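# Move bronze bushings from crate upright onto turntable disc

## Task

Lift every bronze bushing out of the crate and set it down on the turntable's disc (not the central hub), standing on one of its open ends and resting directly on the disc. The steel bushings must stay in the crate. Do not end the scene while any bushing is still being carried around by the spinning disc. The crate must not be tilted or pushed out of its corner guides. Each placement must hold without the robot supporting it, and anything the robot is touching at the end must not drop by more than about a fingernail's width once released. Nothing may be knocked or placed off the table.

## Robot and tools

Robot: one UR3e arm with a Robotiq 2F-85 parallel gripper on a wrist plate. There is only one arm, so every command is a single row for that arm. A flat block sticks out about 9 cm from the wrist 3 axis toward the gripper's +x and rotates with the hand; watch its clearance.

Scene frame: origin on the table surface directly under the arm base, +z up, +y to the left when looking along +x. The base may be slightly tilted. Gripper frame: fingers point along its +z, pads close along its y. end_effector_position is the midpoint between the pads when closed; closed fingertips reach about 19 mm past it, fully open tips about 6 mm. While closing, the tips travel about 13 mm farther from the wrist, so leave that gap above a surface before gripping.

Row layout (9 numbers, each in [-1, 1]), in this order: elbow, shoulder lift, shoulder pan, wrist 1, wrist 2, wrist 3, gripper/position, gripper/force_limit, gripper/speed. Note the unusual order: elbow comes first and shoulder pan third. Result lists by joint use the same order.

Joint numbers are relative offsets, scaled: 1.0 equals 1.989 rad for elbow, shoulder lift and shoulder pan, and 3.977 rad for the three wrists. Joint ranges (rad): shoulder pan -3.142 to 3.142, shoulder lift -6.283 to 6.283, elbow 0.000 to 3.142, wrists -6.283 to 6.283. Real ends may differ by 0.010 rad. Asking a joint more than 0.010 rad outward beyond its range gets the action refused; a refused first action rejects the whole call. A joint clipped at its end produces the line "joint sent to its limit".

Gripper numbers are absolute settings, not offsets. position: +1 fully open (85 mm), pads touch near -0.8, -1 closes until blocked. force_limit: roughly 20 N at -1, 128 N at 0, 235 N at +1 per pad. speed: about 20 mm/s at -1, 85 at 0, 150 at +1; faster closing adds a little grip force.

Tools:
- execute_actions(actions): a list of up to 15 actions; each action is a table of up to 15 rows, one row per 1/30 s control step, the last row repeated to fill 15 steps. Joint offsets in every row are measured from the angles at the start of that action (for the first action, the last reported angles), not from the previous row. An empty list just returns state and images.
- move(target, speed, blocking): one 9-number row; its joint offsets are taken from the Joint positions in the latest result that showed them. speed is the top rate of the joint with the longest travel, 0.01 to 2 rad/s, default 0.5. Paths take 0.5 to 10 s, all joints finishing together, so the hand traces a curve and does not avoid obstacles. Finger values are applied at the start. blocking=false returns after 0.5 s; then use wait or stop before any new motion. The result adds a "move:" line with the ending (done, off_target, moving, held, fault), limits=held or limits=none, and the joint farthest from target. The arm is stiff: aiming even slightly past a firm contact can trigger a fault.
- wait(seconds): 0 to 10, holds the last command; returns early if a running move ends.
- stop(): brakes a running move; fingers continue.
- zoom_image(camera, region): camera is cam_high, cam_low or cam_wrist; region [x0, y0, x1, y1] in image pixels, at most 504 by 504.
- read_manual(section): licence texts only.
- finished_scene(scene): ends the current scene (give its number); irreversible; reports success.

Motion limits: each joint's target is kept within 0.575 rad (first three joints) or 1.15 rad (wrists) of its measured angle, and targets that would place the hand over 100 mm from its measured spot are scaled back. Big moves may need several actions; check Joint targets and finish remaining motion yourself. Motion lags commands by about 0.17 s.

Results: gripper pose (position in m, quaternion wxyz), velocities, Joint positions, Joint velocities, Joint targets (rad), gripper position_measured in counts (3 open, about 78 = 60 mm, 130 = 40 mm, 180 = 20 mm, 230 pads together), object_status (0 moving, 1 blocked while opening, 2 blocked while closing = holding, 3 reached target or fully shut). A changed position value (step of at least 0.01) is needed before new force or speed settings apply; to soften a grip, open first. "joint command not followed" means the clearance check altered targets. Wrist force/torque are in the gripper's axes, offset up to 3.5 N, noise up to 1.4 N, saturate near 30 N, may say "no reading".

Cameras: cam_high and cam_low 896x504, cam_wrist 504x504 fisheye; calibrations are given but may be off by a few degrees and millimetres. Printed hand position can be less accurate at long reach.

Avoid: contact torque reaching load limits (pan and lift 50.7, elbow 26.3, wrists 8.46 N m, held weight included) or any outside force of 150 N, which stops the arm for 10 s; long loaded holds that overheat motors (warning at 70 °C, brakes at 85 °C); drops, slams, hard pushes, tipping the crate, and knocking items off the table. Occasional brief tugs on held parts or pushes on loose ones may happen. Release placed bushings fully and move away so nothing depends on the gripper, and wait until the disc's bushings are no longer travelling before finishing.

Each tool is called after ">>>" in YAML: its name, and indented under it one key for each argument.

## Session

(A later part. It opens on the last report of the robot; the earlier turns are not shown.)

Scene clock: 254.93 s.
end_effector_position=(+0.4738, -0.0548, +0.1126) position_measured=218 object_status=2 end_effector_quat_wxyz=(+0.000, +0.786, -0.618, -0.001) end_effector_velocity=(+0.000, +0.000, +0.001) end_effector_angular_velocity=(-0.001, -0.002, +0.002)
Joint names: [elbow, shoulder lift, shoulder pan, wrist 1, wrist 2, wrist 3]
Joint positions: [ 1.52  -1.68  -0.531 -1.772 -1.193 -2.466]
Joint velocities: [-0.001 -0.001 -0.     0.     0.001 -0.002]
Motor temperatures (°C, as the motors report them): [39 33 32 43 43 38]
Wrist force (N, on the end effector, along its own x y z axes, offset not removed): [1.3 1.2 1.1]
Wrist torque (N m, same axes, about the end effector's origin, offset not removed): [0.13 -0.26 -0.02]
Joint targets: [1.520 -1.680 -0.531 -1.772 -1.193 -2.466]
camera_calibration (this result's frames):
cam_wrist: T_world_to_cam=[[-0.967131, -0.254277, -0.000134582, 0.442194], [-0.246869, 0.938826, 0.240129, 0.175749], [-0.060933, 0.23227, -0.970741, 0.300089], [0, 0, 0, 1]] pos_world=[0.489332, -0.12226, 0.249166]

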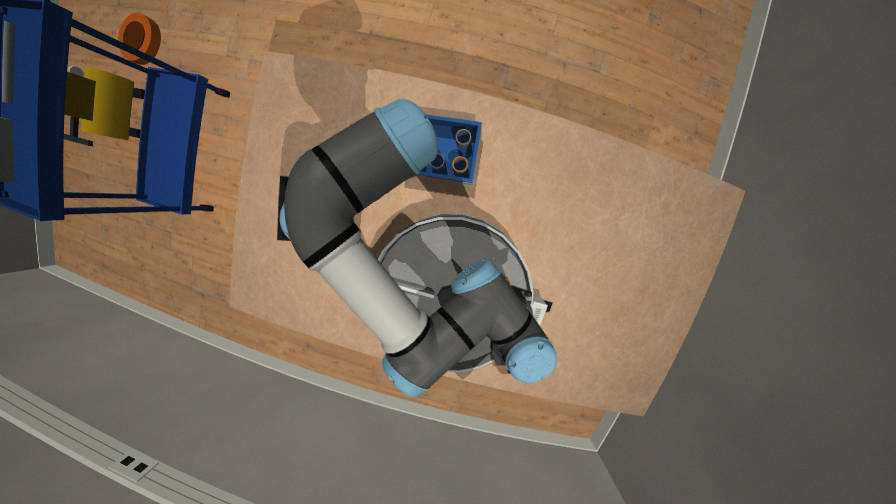

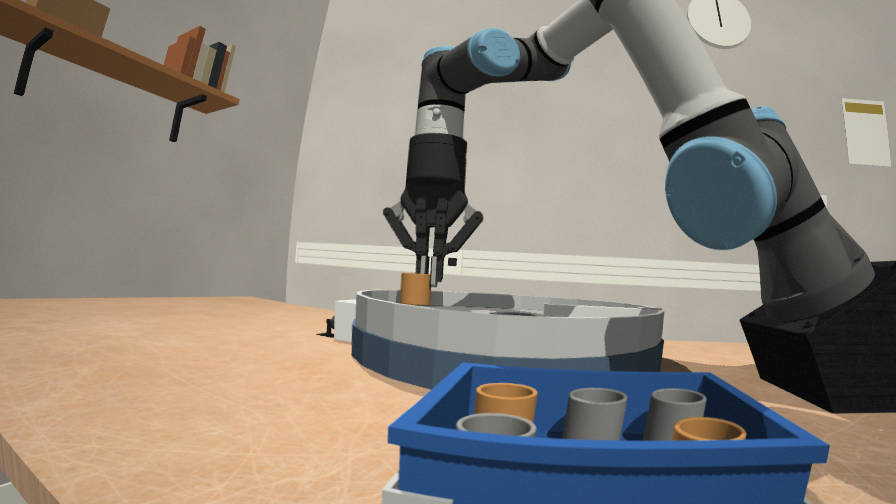

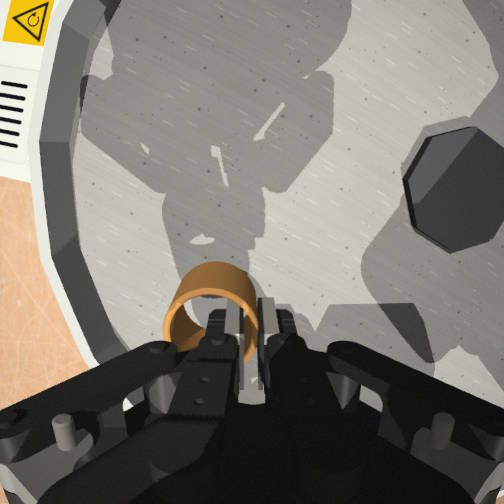

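>>> execute_actions:
  actions:
    - [[0,0,0,0,0,0.4,-1,-0.4,-0.5]]
    - [[0,0,0,0,0,0.39,-1,-0.4,-0.5]]
    - [[0,0,0,0,0,0,-1,-0.4,-0.5]]
    - [[0.006,0.0033,0.0028,-0.005,-0.0005,0,-1,-0.4,-0.5]]
    - [[0,0,0,0,0,0,-1,-0.4,-0.5]]

Scene clock: 262.80 s.
end_effector_position=(+0.4737, -0.0548, +0.1086) position_measured=218 object_status=2 end_effector_quat_wxyz=(-0.001, +0.538, +0.843, -0.000) end_effector_velocity=(-0.000, -0.000, -0.000) end_effector_angular_velocity=(-0.000, +0.000, -0.001)
Joint names: [elbow, shoulder lift, shoulder pan, wrist 1, wrist 2, wrist 3]
Joint positions: [ 1.531 -1.674 -0.525 -1.792 -1.195  0.485]
Joint velocities: [ 0.001 -0.    -0.001  0.    -0.     0.   ]
Motor temperatures (°C, as the motors report them): [39 33 32 43 43 38]
Wrist force (N, on the end effector, along its own x y z axes, offset not removed): [0.5 1.5 1.0]
Wrist torque (N m, same axes, about the end effector's origin, offset not removed): [0.22 -0.11 -0.01]
Joint targets: [1.531 -1.674 -0.525 -1.792 -1.195 0.485]
camera_calibration (this result's frames):
cam_wrist: T_world_to_cam=[[0.899028, 0.437875, -0.00380541, -0.403538], [0.426194, -0.872982, 0.237195, -0.241063], [0.10054, -0.214867, -0.971455, 0.195212], [0, 0, 0, 1]] pos_world=[0.445905, 0.00819992, 0.245283]

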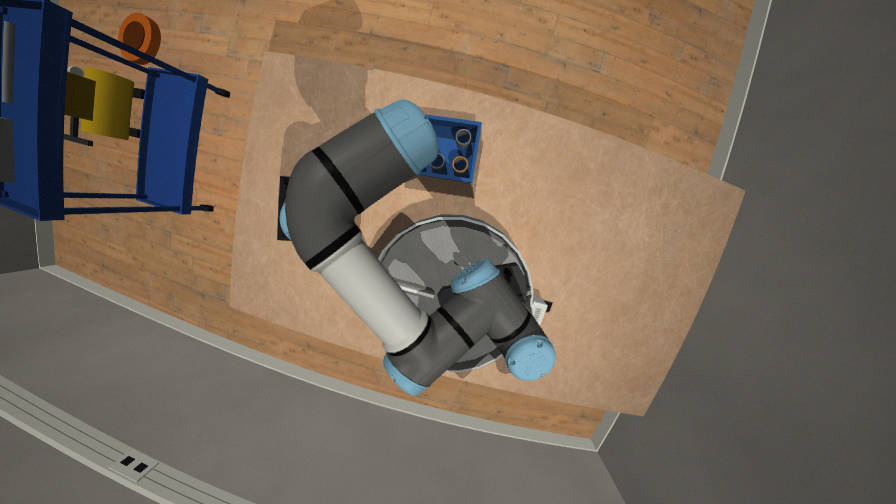

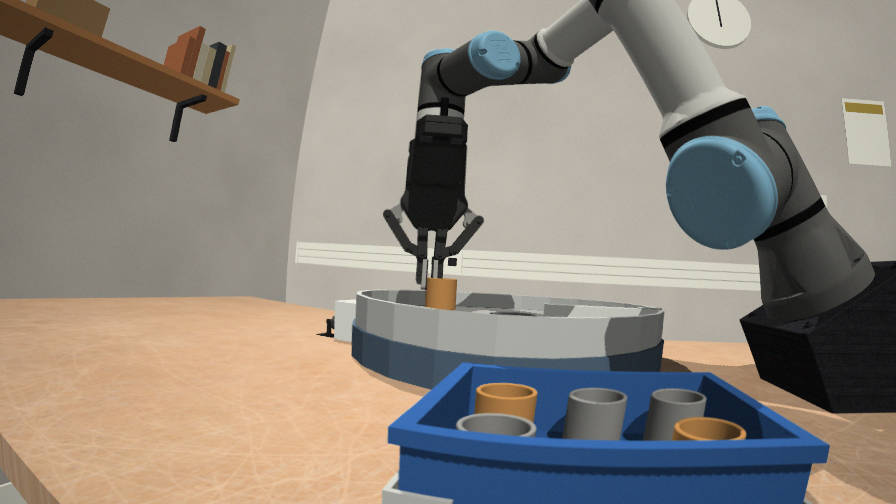

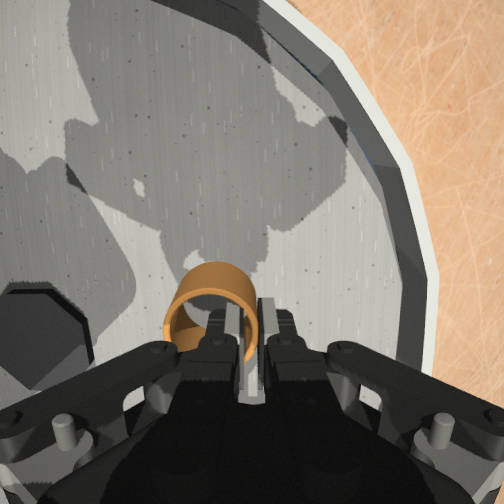

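>>> execute_actions:
  actions:
    - [[0.006,0.0033,0.0028,-0.005,-0.0005,0,-1,-0.4,-0.5]]
    - [[0,0,0,0,0,0,-1,-0.4,-0.5]]

>>> execute_actions:
  actions:
    - [[0.006,0.0033,0.0028,-0.005,-0.0005,0,-1,-0.4,-0.5]]
    - [[0,0,0,0,0,0,-1,-0.4,-0.5]]

Scene clock: 267.40 s.
end_effector_position=(+0.4735, -0.0547, +0.1045) position_measured=218 object_status=2 end_effector_quat_wxyz=(-0.002, +0.536, +0.845, -0.000) end_effector_velocity=(+0.000, -0.000, +0.000) end_effector_angular_velocity=(-0.000, -0.000, -0.000)
Joint names: [elbow, shoulder lift, shoulder pan, wrist 1, wrist 2, wrist 3]
Joint positions: [ 1.543 -1.668 -0.52  -1.812 -1.197  0.485]
Joint velocities: [-0.001  0.    -0.001 -0.     0.     0.   ]
Motor temperatures (°C, as the motors report them): [39 33 32 43 43 38]
Wrist force (N, on the end effector, along its own x y z axes, offset not removed): [0.8 2.1 1.2]
Wrist torque (N m, same axes, about the end effector's origin, offset not removed): [0.29 -0.21 0.02]
Joint targets: [1.543 -1.668 -0.520 -1.812 -1.197 0.485]
camera_calibration (this result's frames):
cam_wrist: T_world_to_cam=[[0.896658, 0.442706, -0.00406245, -0.40201], [0.430993, -0.870763, 0.236678, -0.242023], [0.101241, -0.21397, -0.97158, 0.190989], [0, 0, 0, 1]] pos_world=[0.44544, 0.0080937, 0.24121]

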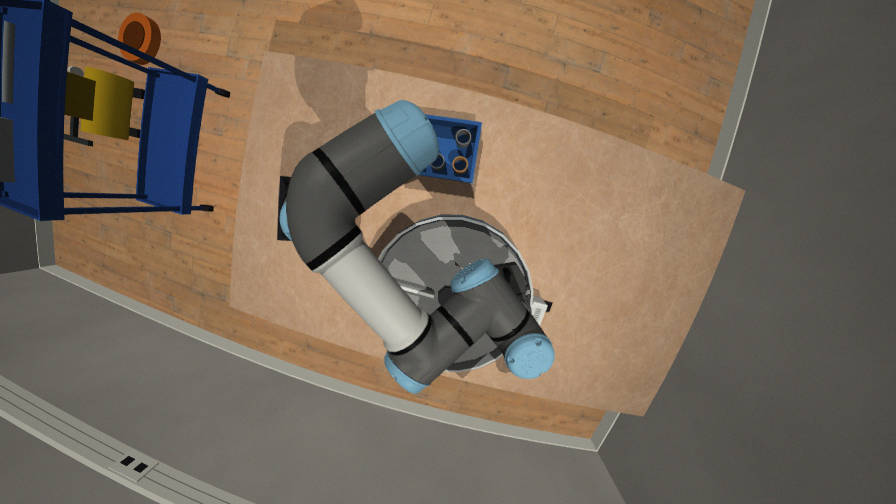

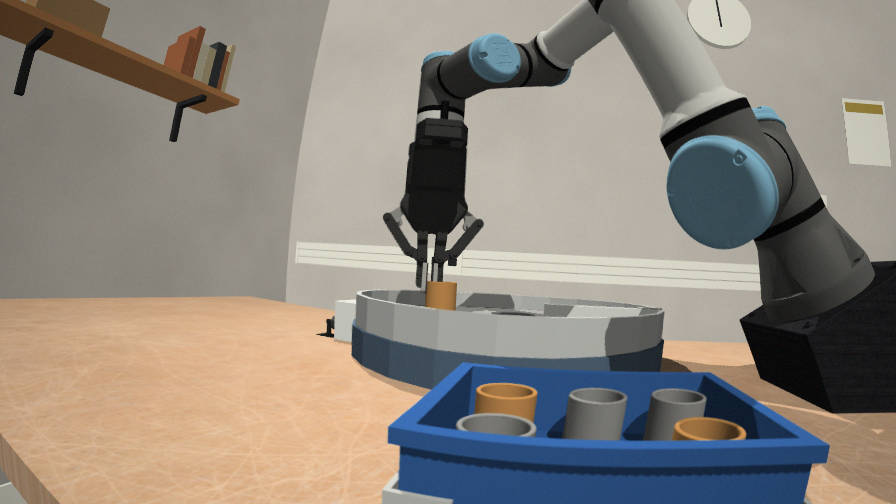

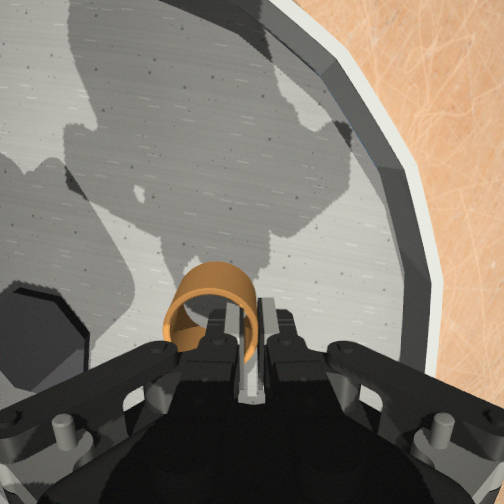

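Scene clock: 268.40 s.
end_effector_position=(+0.4732, -0.0545, +0.1003) position_measured=218 object_status=2 end_effector_quat_wxyz=(-0.002, +0.533, +0.846, -0.000) end_effector_velocity=(+0.000, +0.000, +0.000) end_effector_angular_velocity=(-0.000, -0.000, +0.000)
Joint names: [elbow, shoulder lift, shoulder pan, wrist 1, wrist 2, wrist 3]
Joint positions: [ 1.555 -1.661 -0.514 -1.831 -1.199  0.485]
Joint velocities: [-0. -0.  0.  0. -0. -0.]
Motor temperatures (°C, as the motors report them): [39 33 32 43 43 38]
Wrist force (N, on the end effector, along its own x y z axes, offset not removed): [0.4 1.6 -0.1]
Wrist torque (N m, same axes, about the end effector's origin, offset not removed): [0.21 -0.09 0.08]
Joint targets: [1.555 -1.661 -0.514 -1.831 -1.199 0.485]
camera_calibration (this result's frames):
cam_wrist: T_world_to_cam=[[0.894295, 0.447457, -0.00431109, -0.400478], [0.435716, -0.868552, 0.236155, -0.242871], [0.101925, -0.21307, -0.971706, 0.186791], [0, 0, 0, 1]] pos_world=[0.444929, 0.00805058, 0.237135]

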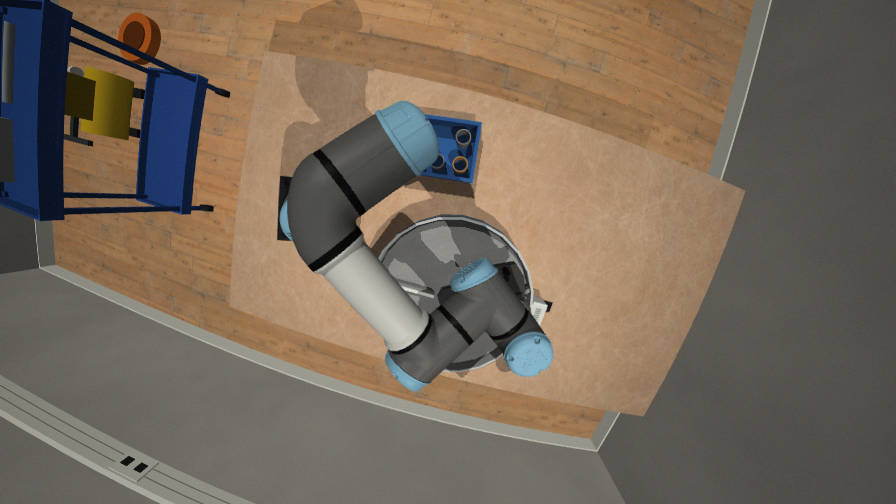

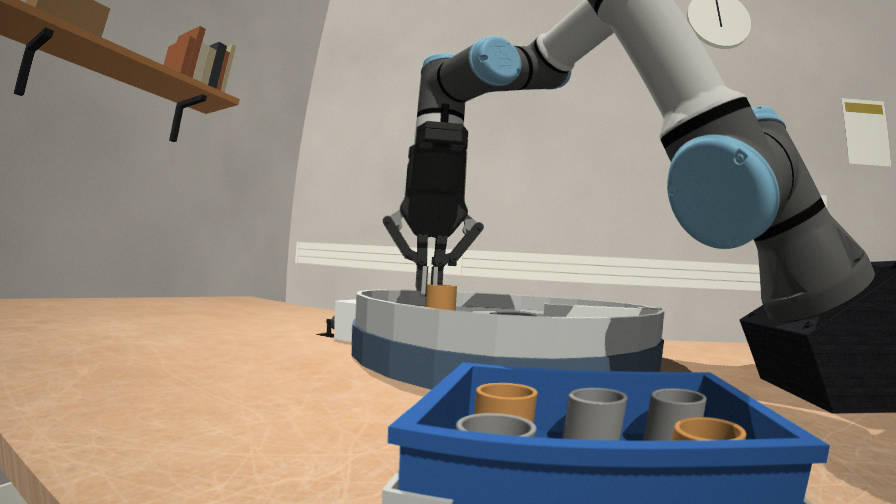

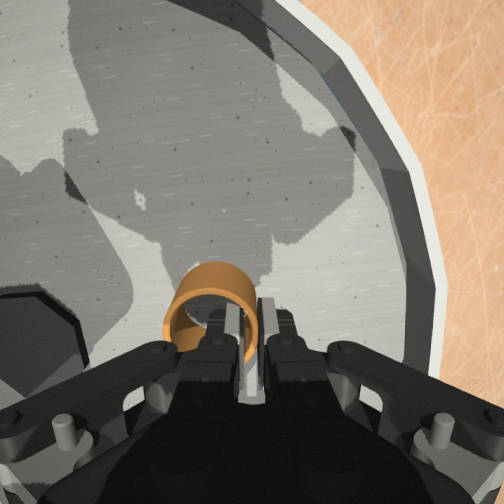

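Half-size steps now.

>>> execute_actions:
  actions:
    - [[0.003,0.0017,0.0014,-0.0025,-0.0002,0,-1,-0.4,-0.5]]
    - [[0,0,0,0,0,0,-1,-0.4,-0.5]]

>>> execute_actions:
  actions:
    - [[0.003,0.0017,0.0014,-0.0025,-0.0002,0,-1,-0.4,-0.5]]
    - [[0,0,0,0,0,0,-1,-0.4,-0.5]]

Scene clock: 271.57 s.
end_effector_position=(+0.4731, -0.0544, +0.0983) position_measured=218 object_status=2 end_effector_quat_wxyz=(-0.002, +0.532, +0.847, -0.000) end_effector_velocity=(+0.000, -0.000, +0.000) end_effector_angular_velocity=(-0.001, -0.001, +0.001)
Joint names: [elbow, shoulder lift, shoulder pan, wrist 1, wrist 2, wrist 3]
Joint positions: [ 1.561 -1.658 -0.512 -1.841 -1.2    0.485]
Joint velocities: [-0.002 -0.     0.     0.    -0.     0.   ]
Motor temperatures (°C, as the motors report them): [39 33 32 43 43 38]
Wrist force (N, on the end effector, along its own x y z axes, offset not removed): [0.1 1.1 0.5]
Wrist torque (N m, same axes, about the end effector's origin, offset not removed): [0.13 -0.03 -0.01]
Joint targets: [1.561 -1.658 -0.512 -1.841 -1.199 0.485]
camera_calibration (this result's frames):
cam_wrist: T_world_to_cam=[[0.893119, 0.4498, -0.00428867, -0.39976], [0.438029, -0.867499, 0.235744, -0.243205], [0.102317, -0.212426, -0.971806, 0.18467], [0, 0, 0, 1]] pos_world=[0.444669, 0.00806038, 0.235083]

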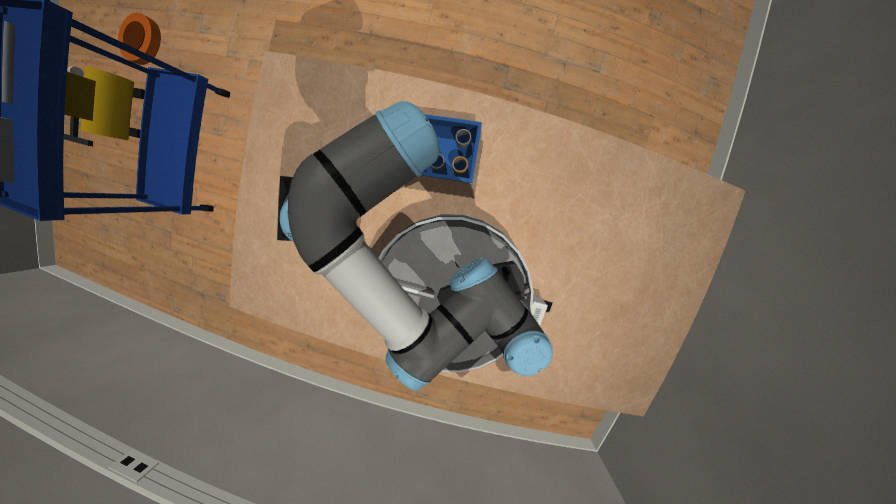

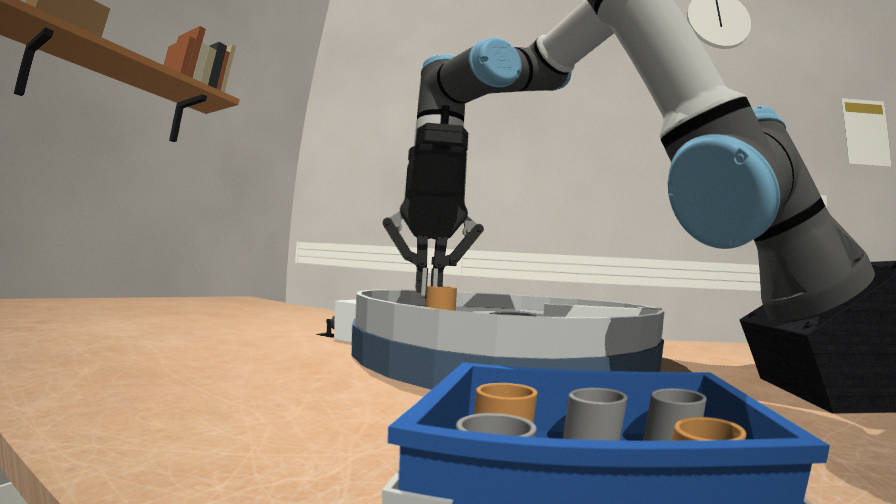

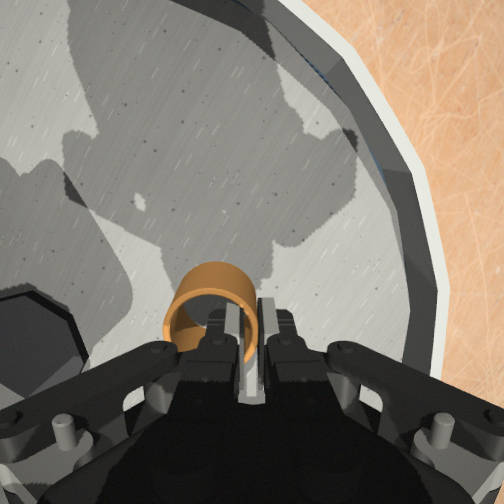

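Scene clock: 272.57 s.
end_effector_position=(+0.4730, -0.0542, +0.0962) position_measured=218 object_status=2 end_effector_quat_wxyz=(-0.002, +0.531, +0.847, +0.000) end_effector_velocity=(-0.000, -0.000, -0.000) end_effector_angular_velocity=(-0.000, +0.001, -0.001)
Joint names: [elbow, shoulder lift, shoulder pan, wrist 1, wrist 2, wrist 3]
Joint positions: [ 1.567 -1.654 -0.509 -1.851 -1.2    0.485]
Joint velocities: [ 0.001 -0.    -0.001 -0.    -0.     0.   ]
Motor temperatures (°C, as the motors report them): [39 33 32 43 43 38]
Wrist force (N, on the end effector, along its own x y z axes, offset not removed): [0.3 1.5 1.4]
Wrist torque (N m, same axes, about the end effector's origin, offset not removed): [0.18 -0.11 0.03]
Joint targets: [1.567 -1.654 -0.509 -1.851 -1.200 0.485]
camera_calibration (this result's frames):
cam_wrist: T_world_to_cam=[[0.891939, 0.452136, -0.00426931, -0.399035], [0.440339, -0.866445, 0.23532, -0.243516], [0.102698, -0.211771, -0.971909, 0.182555], [0, 0, 0, 1]] pos_world=[0.444397, 0.00808461, 0.233027]

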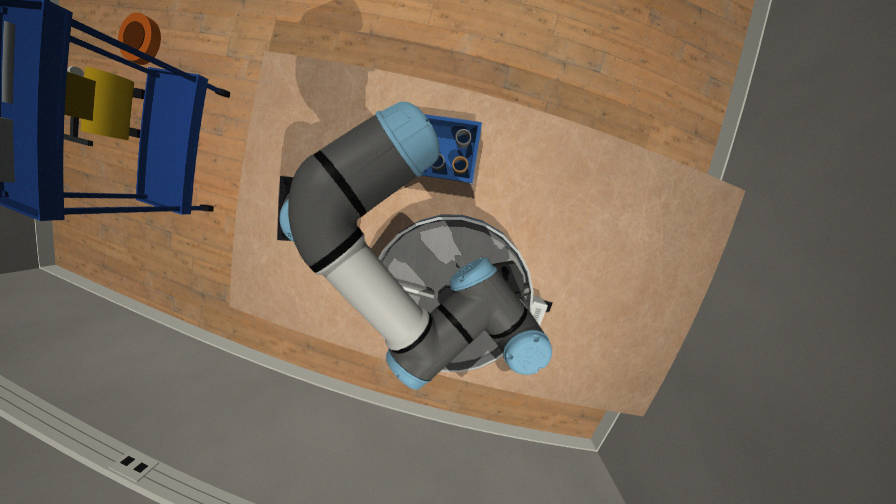

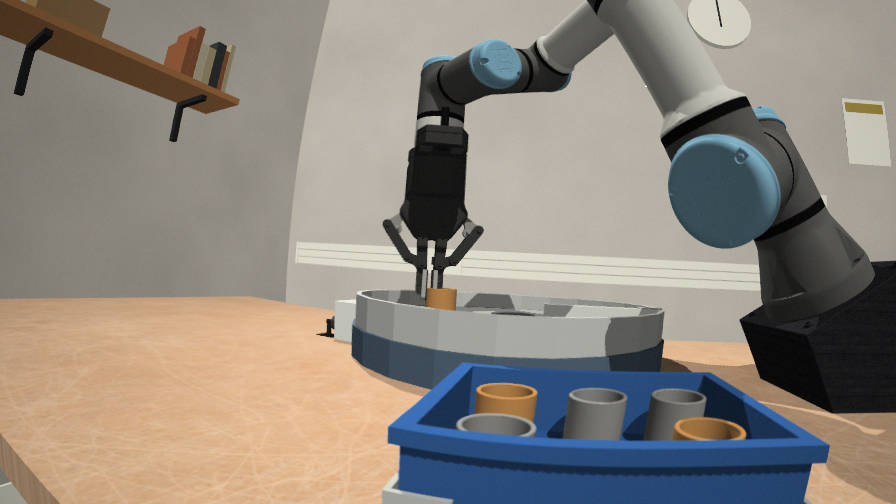

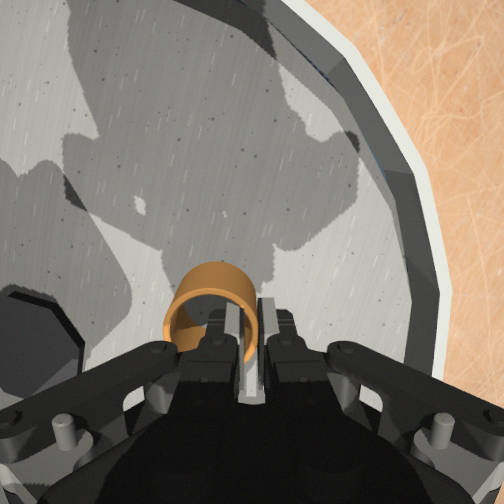

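>>> execute_actions:
  actions:
    - [[0.003,0.0017,0.0014,-0.0025,-0.0002,0,-1,-0.4,-0.5]]
    - [[0,0,0,0,0,0,-1,-0.4,-0.5]]

>>> execute_actions:
  actions:
    - [[0.003,0.0017,0.0014,-0.0025,-0.0002,0,-1,-0.4,-0.5]]
    - [[0,0,0,0,0,0,-1,-0.4,-0.5]]

Scene clock: 275.87 s.
end_effector_position=(+0.4729, -0.0541, +0.0942) position_measured=218 object_status=2 end_effector_quat_wxyz=(-0.002, +0.530, +0.848, +0.000) end_effector_velocity=(+0.000, -0.000, +0.000) end_effector_angular_velocity=(-0.000, -0.000, -0.000)
Joint names: [elbow, shoulder lift, shoulder pan, wrist 1, wrist 2, wrist 3]
Joint positions: [ 1.573 -1.651 -0.506 -1.861 -1.201  0.485]
Joint velocities: [-0.001  0.    -0.     0.     0.     0.   ]
Motor temperatures (°C, as the motors report them): [39 33 32 43 43 38]
Wrist force (N, on the end effector, along its own x y z axes, offset not removed): [11.9 -2.2 -30.0]
Wrist torque (N m, same axes, about the end effector's origin, offset not removed): [0.13 0.01 -0.01]
Joint targets: [1.573 -1.651 -0.506 -1.861 -1.201 0.485]
camera_calibration (this result's frames):
cam_wrist: T_world_to_cam=[[0.890663, 0.454646, -0.00401028, -0.39837], [0.442723, -0.86523, 0.235315, -0.243949], [0.103515, -0.211362, -0.971911, 0.18036], [0, 0, 0, 1]] pos_world=[0.444145, 0.00816648, 0.231101]

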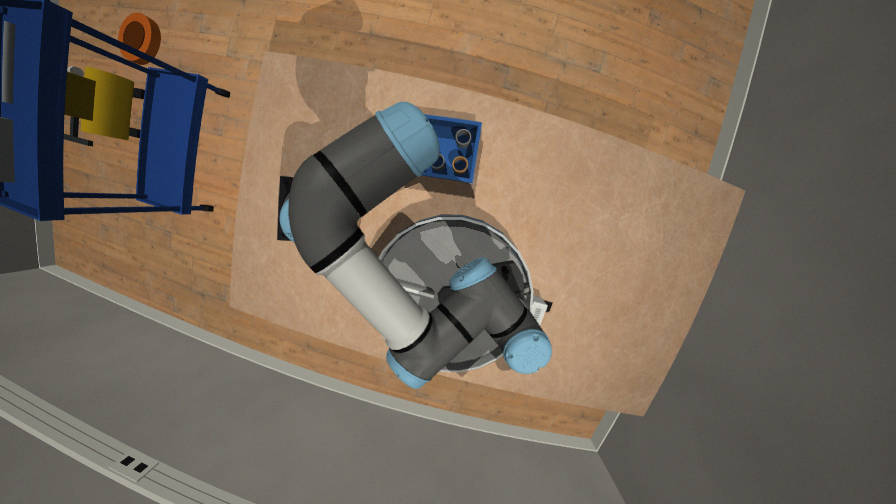

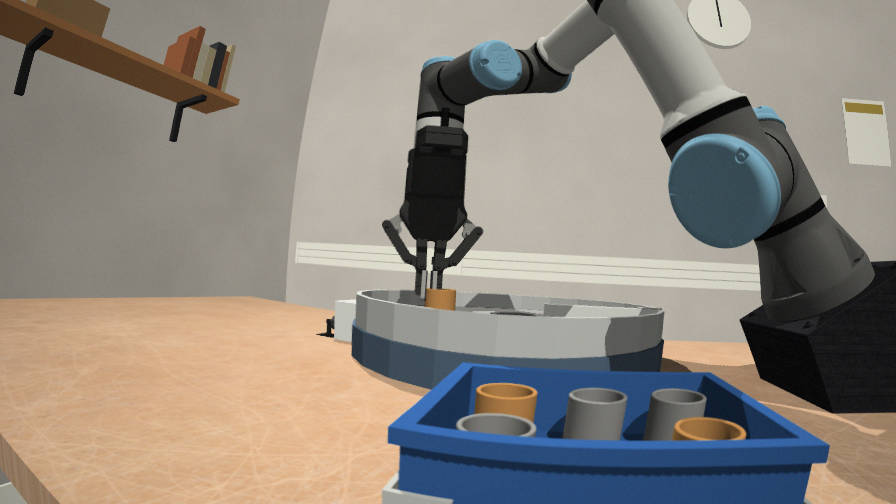

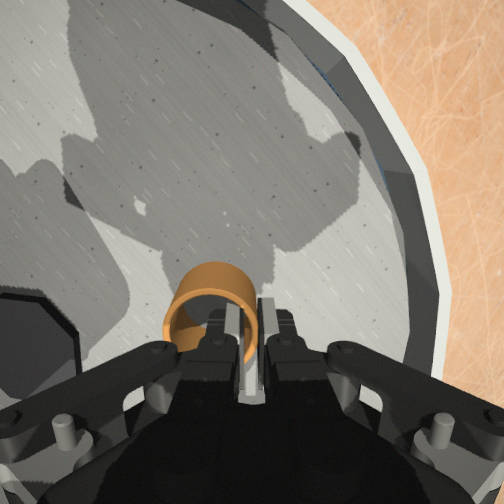

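Scene clock: 276.87 s.
end_effector_position=(+0.4728, -0.0539, +0.0922) position_measured=218 object_status=2 end_effector_quat_wxyz=(-0.002, +0.529, +0.849, +0.000) end_effector_velocity=(+0.000, -0.000, -0.000) end_effector_angular_velocity=(+0.000, -0.000, -0.000)
Joint names: [elbow, shoulder lift, shoulder pan, wrist 1, wrist 2, wrist 3]
Joint positions: [ 1.579 -1.648 -0.503 -1.871 -1.202  0.485]
Joint velocities: [-0.  0. -0.  0.  0.  0.]
Motor temperatures (°C, as the motors report them): [39 33 32 43 43 38]
Wrist force (N, on the end effector, along its own x y z axes, offset not removed): [13.9 -1.4 -30.0]
Wrist torque (N m, same axes, about the end effector's origin, offset not removed): [0.38 -0.01 0.04]
Joint targets: [1.579 -1.648 -0.503 -1.871 -1.202 0.485]
camera_calibration (this result's frames):
cam_wrist: T_world_to_cam=[[0.889462, 0.456992, -0.00396261, -0.39764], [0.445032, -0.864147, 0.234939, -0.244235], [0.103941, -0.210733, -0.972002, 0.178248], [0, 0, 0, 1]] pos_world=[0.443851, 0.00822529, 0.229062]

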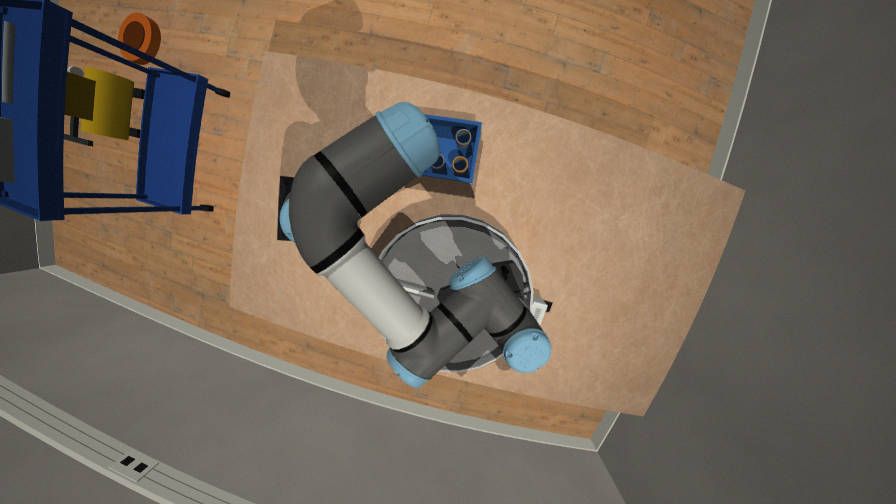

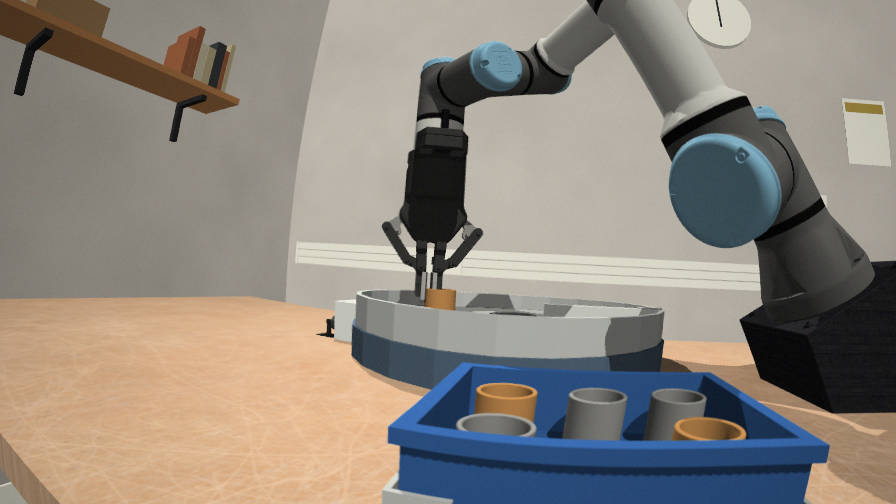

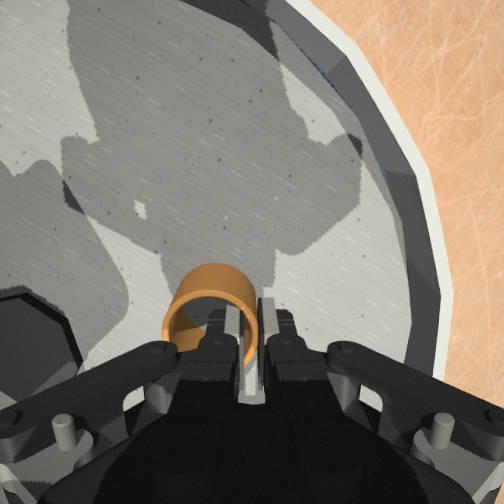

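>>> execute_actions:
  actions:
    - [[0,0,0,0,0,0,-0.45,0,0.5]]
    - [[-0.064,-0.036,-0.031,0.055,0.0055,0,-0.45,0,0]]
    - [[-0.064,-0.036,-0.031,0.055,0.0055,0,-0.5,0,0]]

Scene clock: 287.07 s.
end_effector_position=(+0.4676, -0.0452, +0.1782) position_measured=192 object_status=3 end_effector_quat_wxyz=(+0.001, +0.579, +0.815, +0.001) end_effector_velocity=(-0.001, +0.002, +0.006) end_effector_angular_velocity=(-0.001, -0.001, -0.009)
Joint names: [elbow, shoulder lift, shoulder pan, wrist 1, wrist 2, wrist 3]
Joint positions: [ 1.328 -1.789 -0.625 -1.44  -1.159  0.485]
Joint velocities: [-0.02  -0.01  -0.009  0.033  0.003 -0.   ]
Motor temperatures (°C, as the motors report them): [39 33 32 43 43 38]
Wrist force (N, on the end effector, along its own x y z axes, offset not removed): [0.8 1.0 -0.2]
Wrist torque (N m, same axes, about the end effector's origin, offset not removed): [0.11 -0.13 0.04]
Joint targets: [1.326 -1.790 -0.626 -1.437 -1.158 0.485]
camera_calibration (this result's frames):
cam_wrist: T_world_to_cam=[[0.938006, 0.346619, 0.0003961, -0.425116], [0.336358, -0.910514, 0.240475, -0.206905], [0.0837137, -0.225434, -0.970655, 0.272758], [0, 0, 0, 1]] pos_world=[0.445522, 0.0204517, 0.314678]

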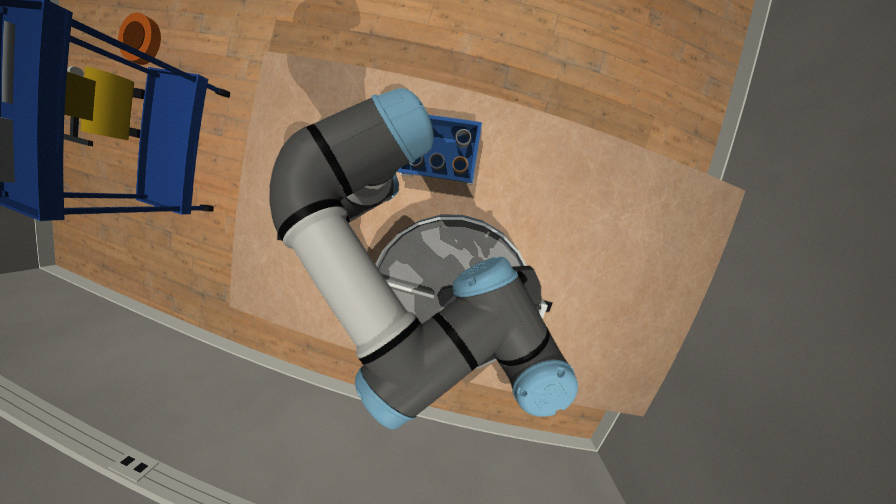

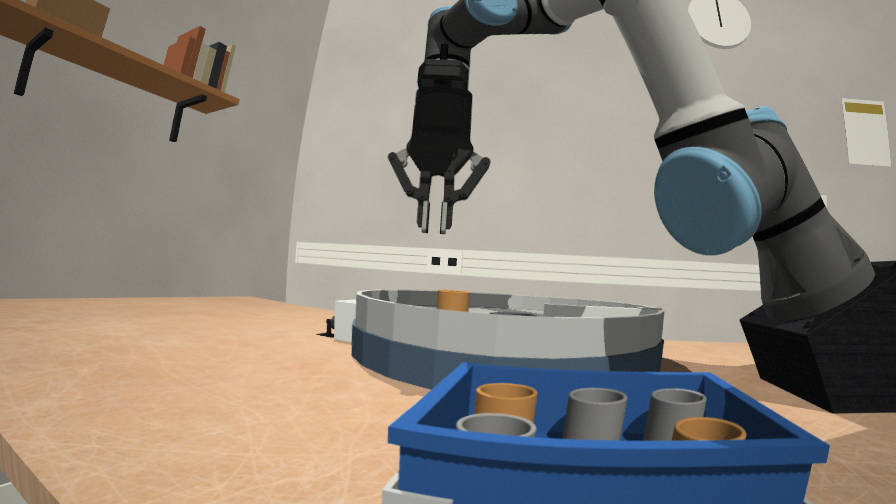

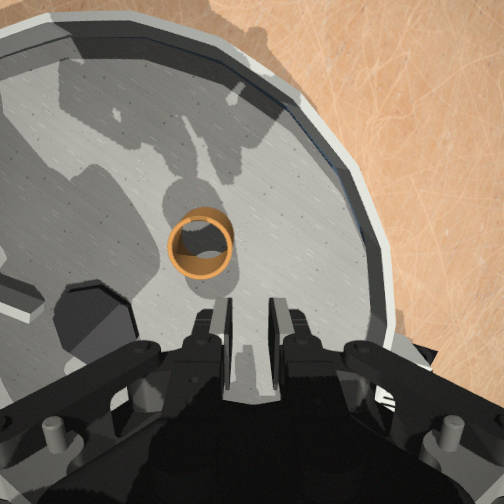

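>>> move:
  target: [0.388,-0.1365,0.844,-0.1425,-0.190,-0.713,-0.5,0,0]
  speed: 1.5

Scene clock: 292.23 s.
end_effector_position=(+0.2040, +0.2410, +0.1696) position_measured=192 object_status=3 end_effector_quat_wxyz=(+0.001, +1.000, -0.001, -0.000) end_effector_velocity=(+0.000, -0.000, +0.000) end_effector_angular_velocity=(+0.000, -0.001, +0.002)
Joint names: [elbow, shoulder lift, shoulder pan, wrist 1, wrist 2, wrist 3]
Joint positions: [ 2.1   -2.06   1.053 -2.007 -1.914 -2.35 ]
Joint velocities: [ 0.    -0.001  0.    -0.001 -0.001 -0.002]
Motor temperatures (°C, as the motors report them): [39 33 32 43 43 38]
Wrist force (N, on the end effector, along its own x y z axes, offset not removed): [0.7 1.4 0.0]
Wrist torque (N m, same axes, about the end effector's origin, offset not removed): [0.19 -0.17 0.01]
Joint targets: [2.100 -2.060 1.053 -2.007 -1.914 -2.351]
move: done; limits=none; farthest joint: the shoulder pan, 0.000 radians from its target (1.679 radians at the start)
camera_calibration (this result's frames):
cam_wrist: T_world_to_cam=[[0.0162659, -0.999868, -0.000377113, 0.235616], [-0.970747, -0.0158825, 0.239579, 0.195621], [-0.239553, -0.00353087, -0.970877, 0.363519], [0, 0, 0, 1]] pos_world=[0.273148, 0.239976, 0.306155]

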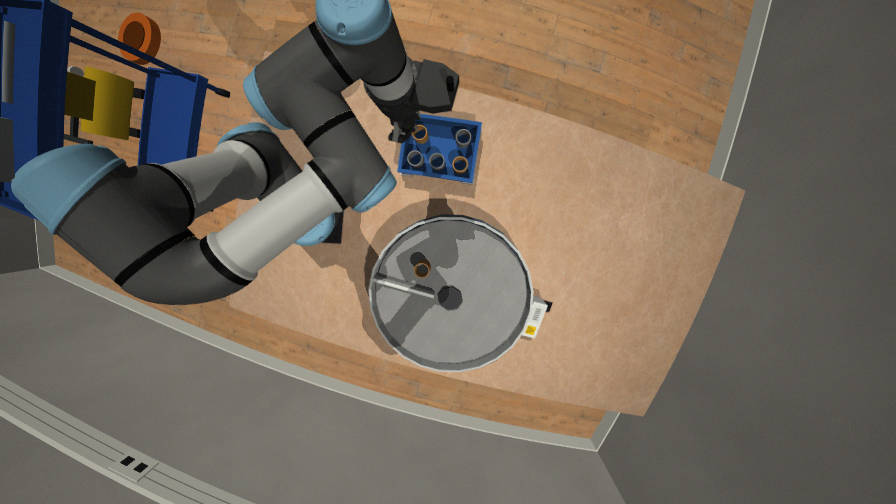

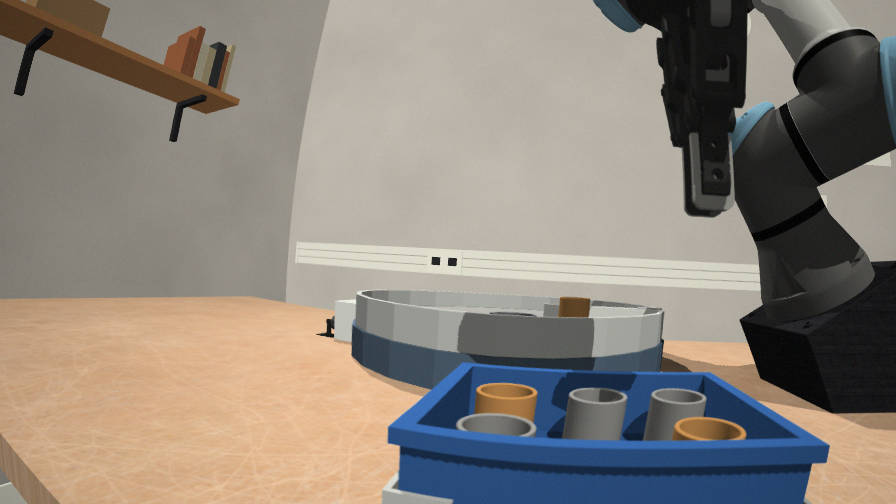

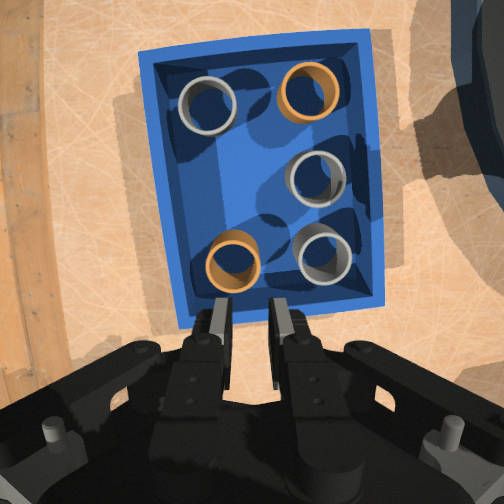

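>>> move:
  target: [0.145,0.1037,-0.0752,-0.136,0.0155,-0.068,-0.5,0,0]
  speed: 0.6

Scene clock: 298.13 s.
end_effector_position=(+0.2044, +0.2414, +0.0802) position_measured=192 object_status=3 end_effector_quat_wxyz=(-0.000, +0.998, +0.062, +0.000) end_effector_velocity=(-0.000, +0.000, -0.000) end_effector_angular_velocity=(+0.000, -0.000, +0.001)
Joint names: [elbow, shoulder lift, shoulder pan, wrist 1, wrist 2, wrist 3]
Joint positions: [ 2.388 -1.854  0.904 -2.547 -1.853 -2.621]
Joint velocities: [ 0.001  0.001 -0.    -0.003  0.    -0.001]
Motor temperatures (°C, as the motors report them): [39 33 32 43 43 38]
Wrist force (N, on the end effector, along its own x y z axes, offset not removed): [0.8 1.8 0.2]
Wrist torque (N m, same axes, about the end effector's origin, offset not removed): [0.24 -0.15 -0.02]
Joint targets: [2.388 -1.854 0.904 -2.548 -1.853 -2.621]
move: done; limits=none; farthest joint: the elbow, 0.001 radians from its target (0.289 radians at the start)
camera_calibration (this result's frames):
cam_wrist: T_world_to_cam=[[0.142027, -0.989861, -0.00202941, 0.208011], [-0.961242, -0.13841, 0.238446, 0.245166], [-0.236309, -0.0319151, -0.971154, 0.28302], [0, 0, 0, 1]] pos_world=[0.273001, 0.248868, 0.216819]

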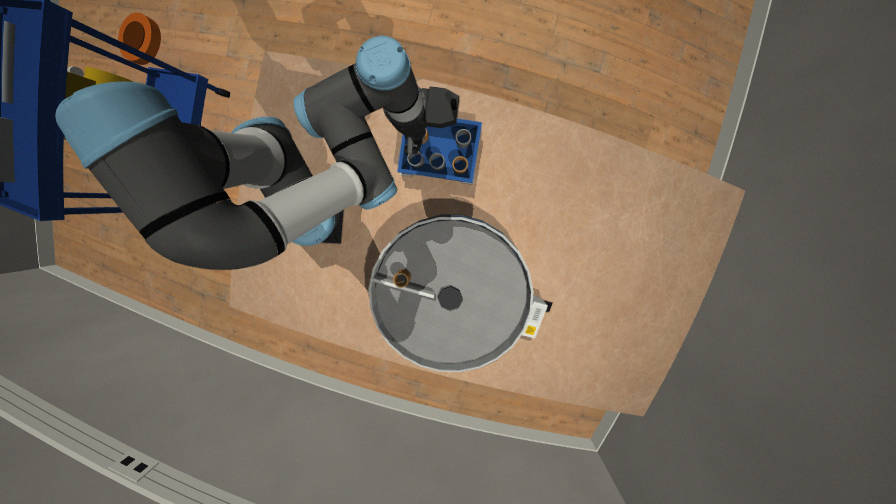

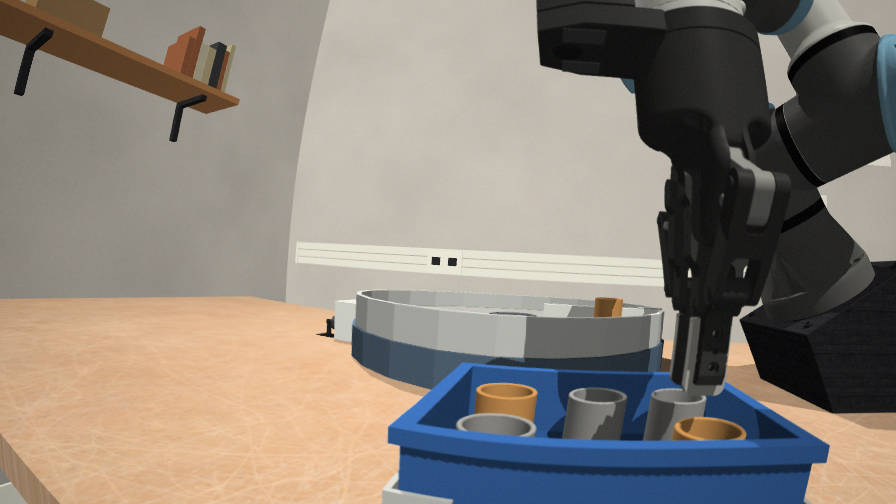

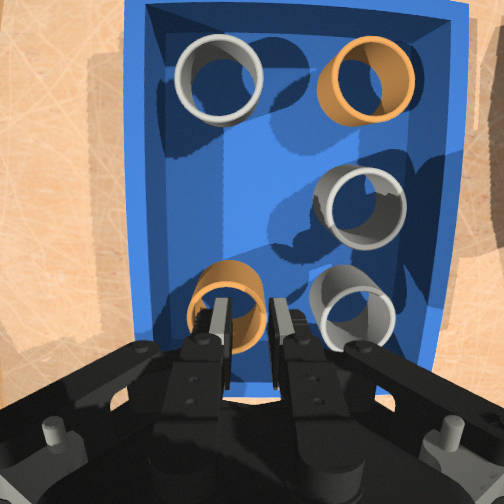

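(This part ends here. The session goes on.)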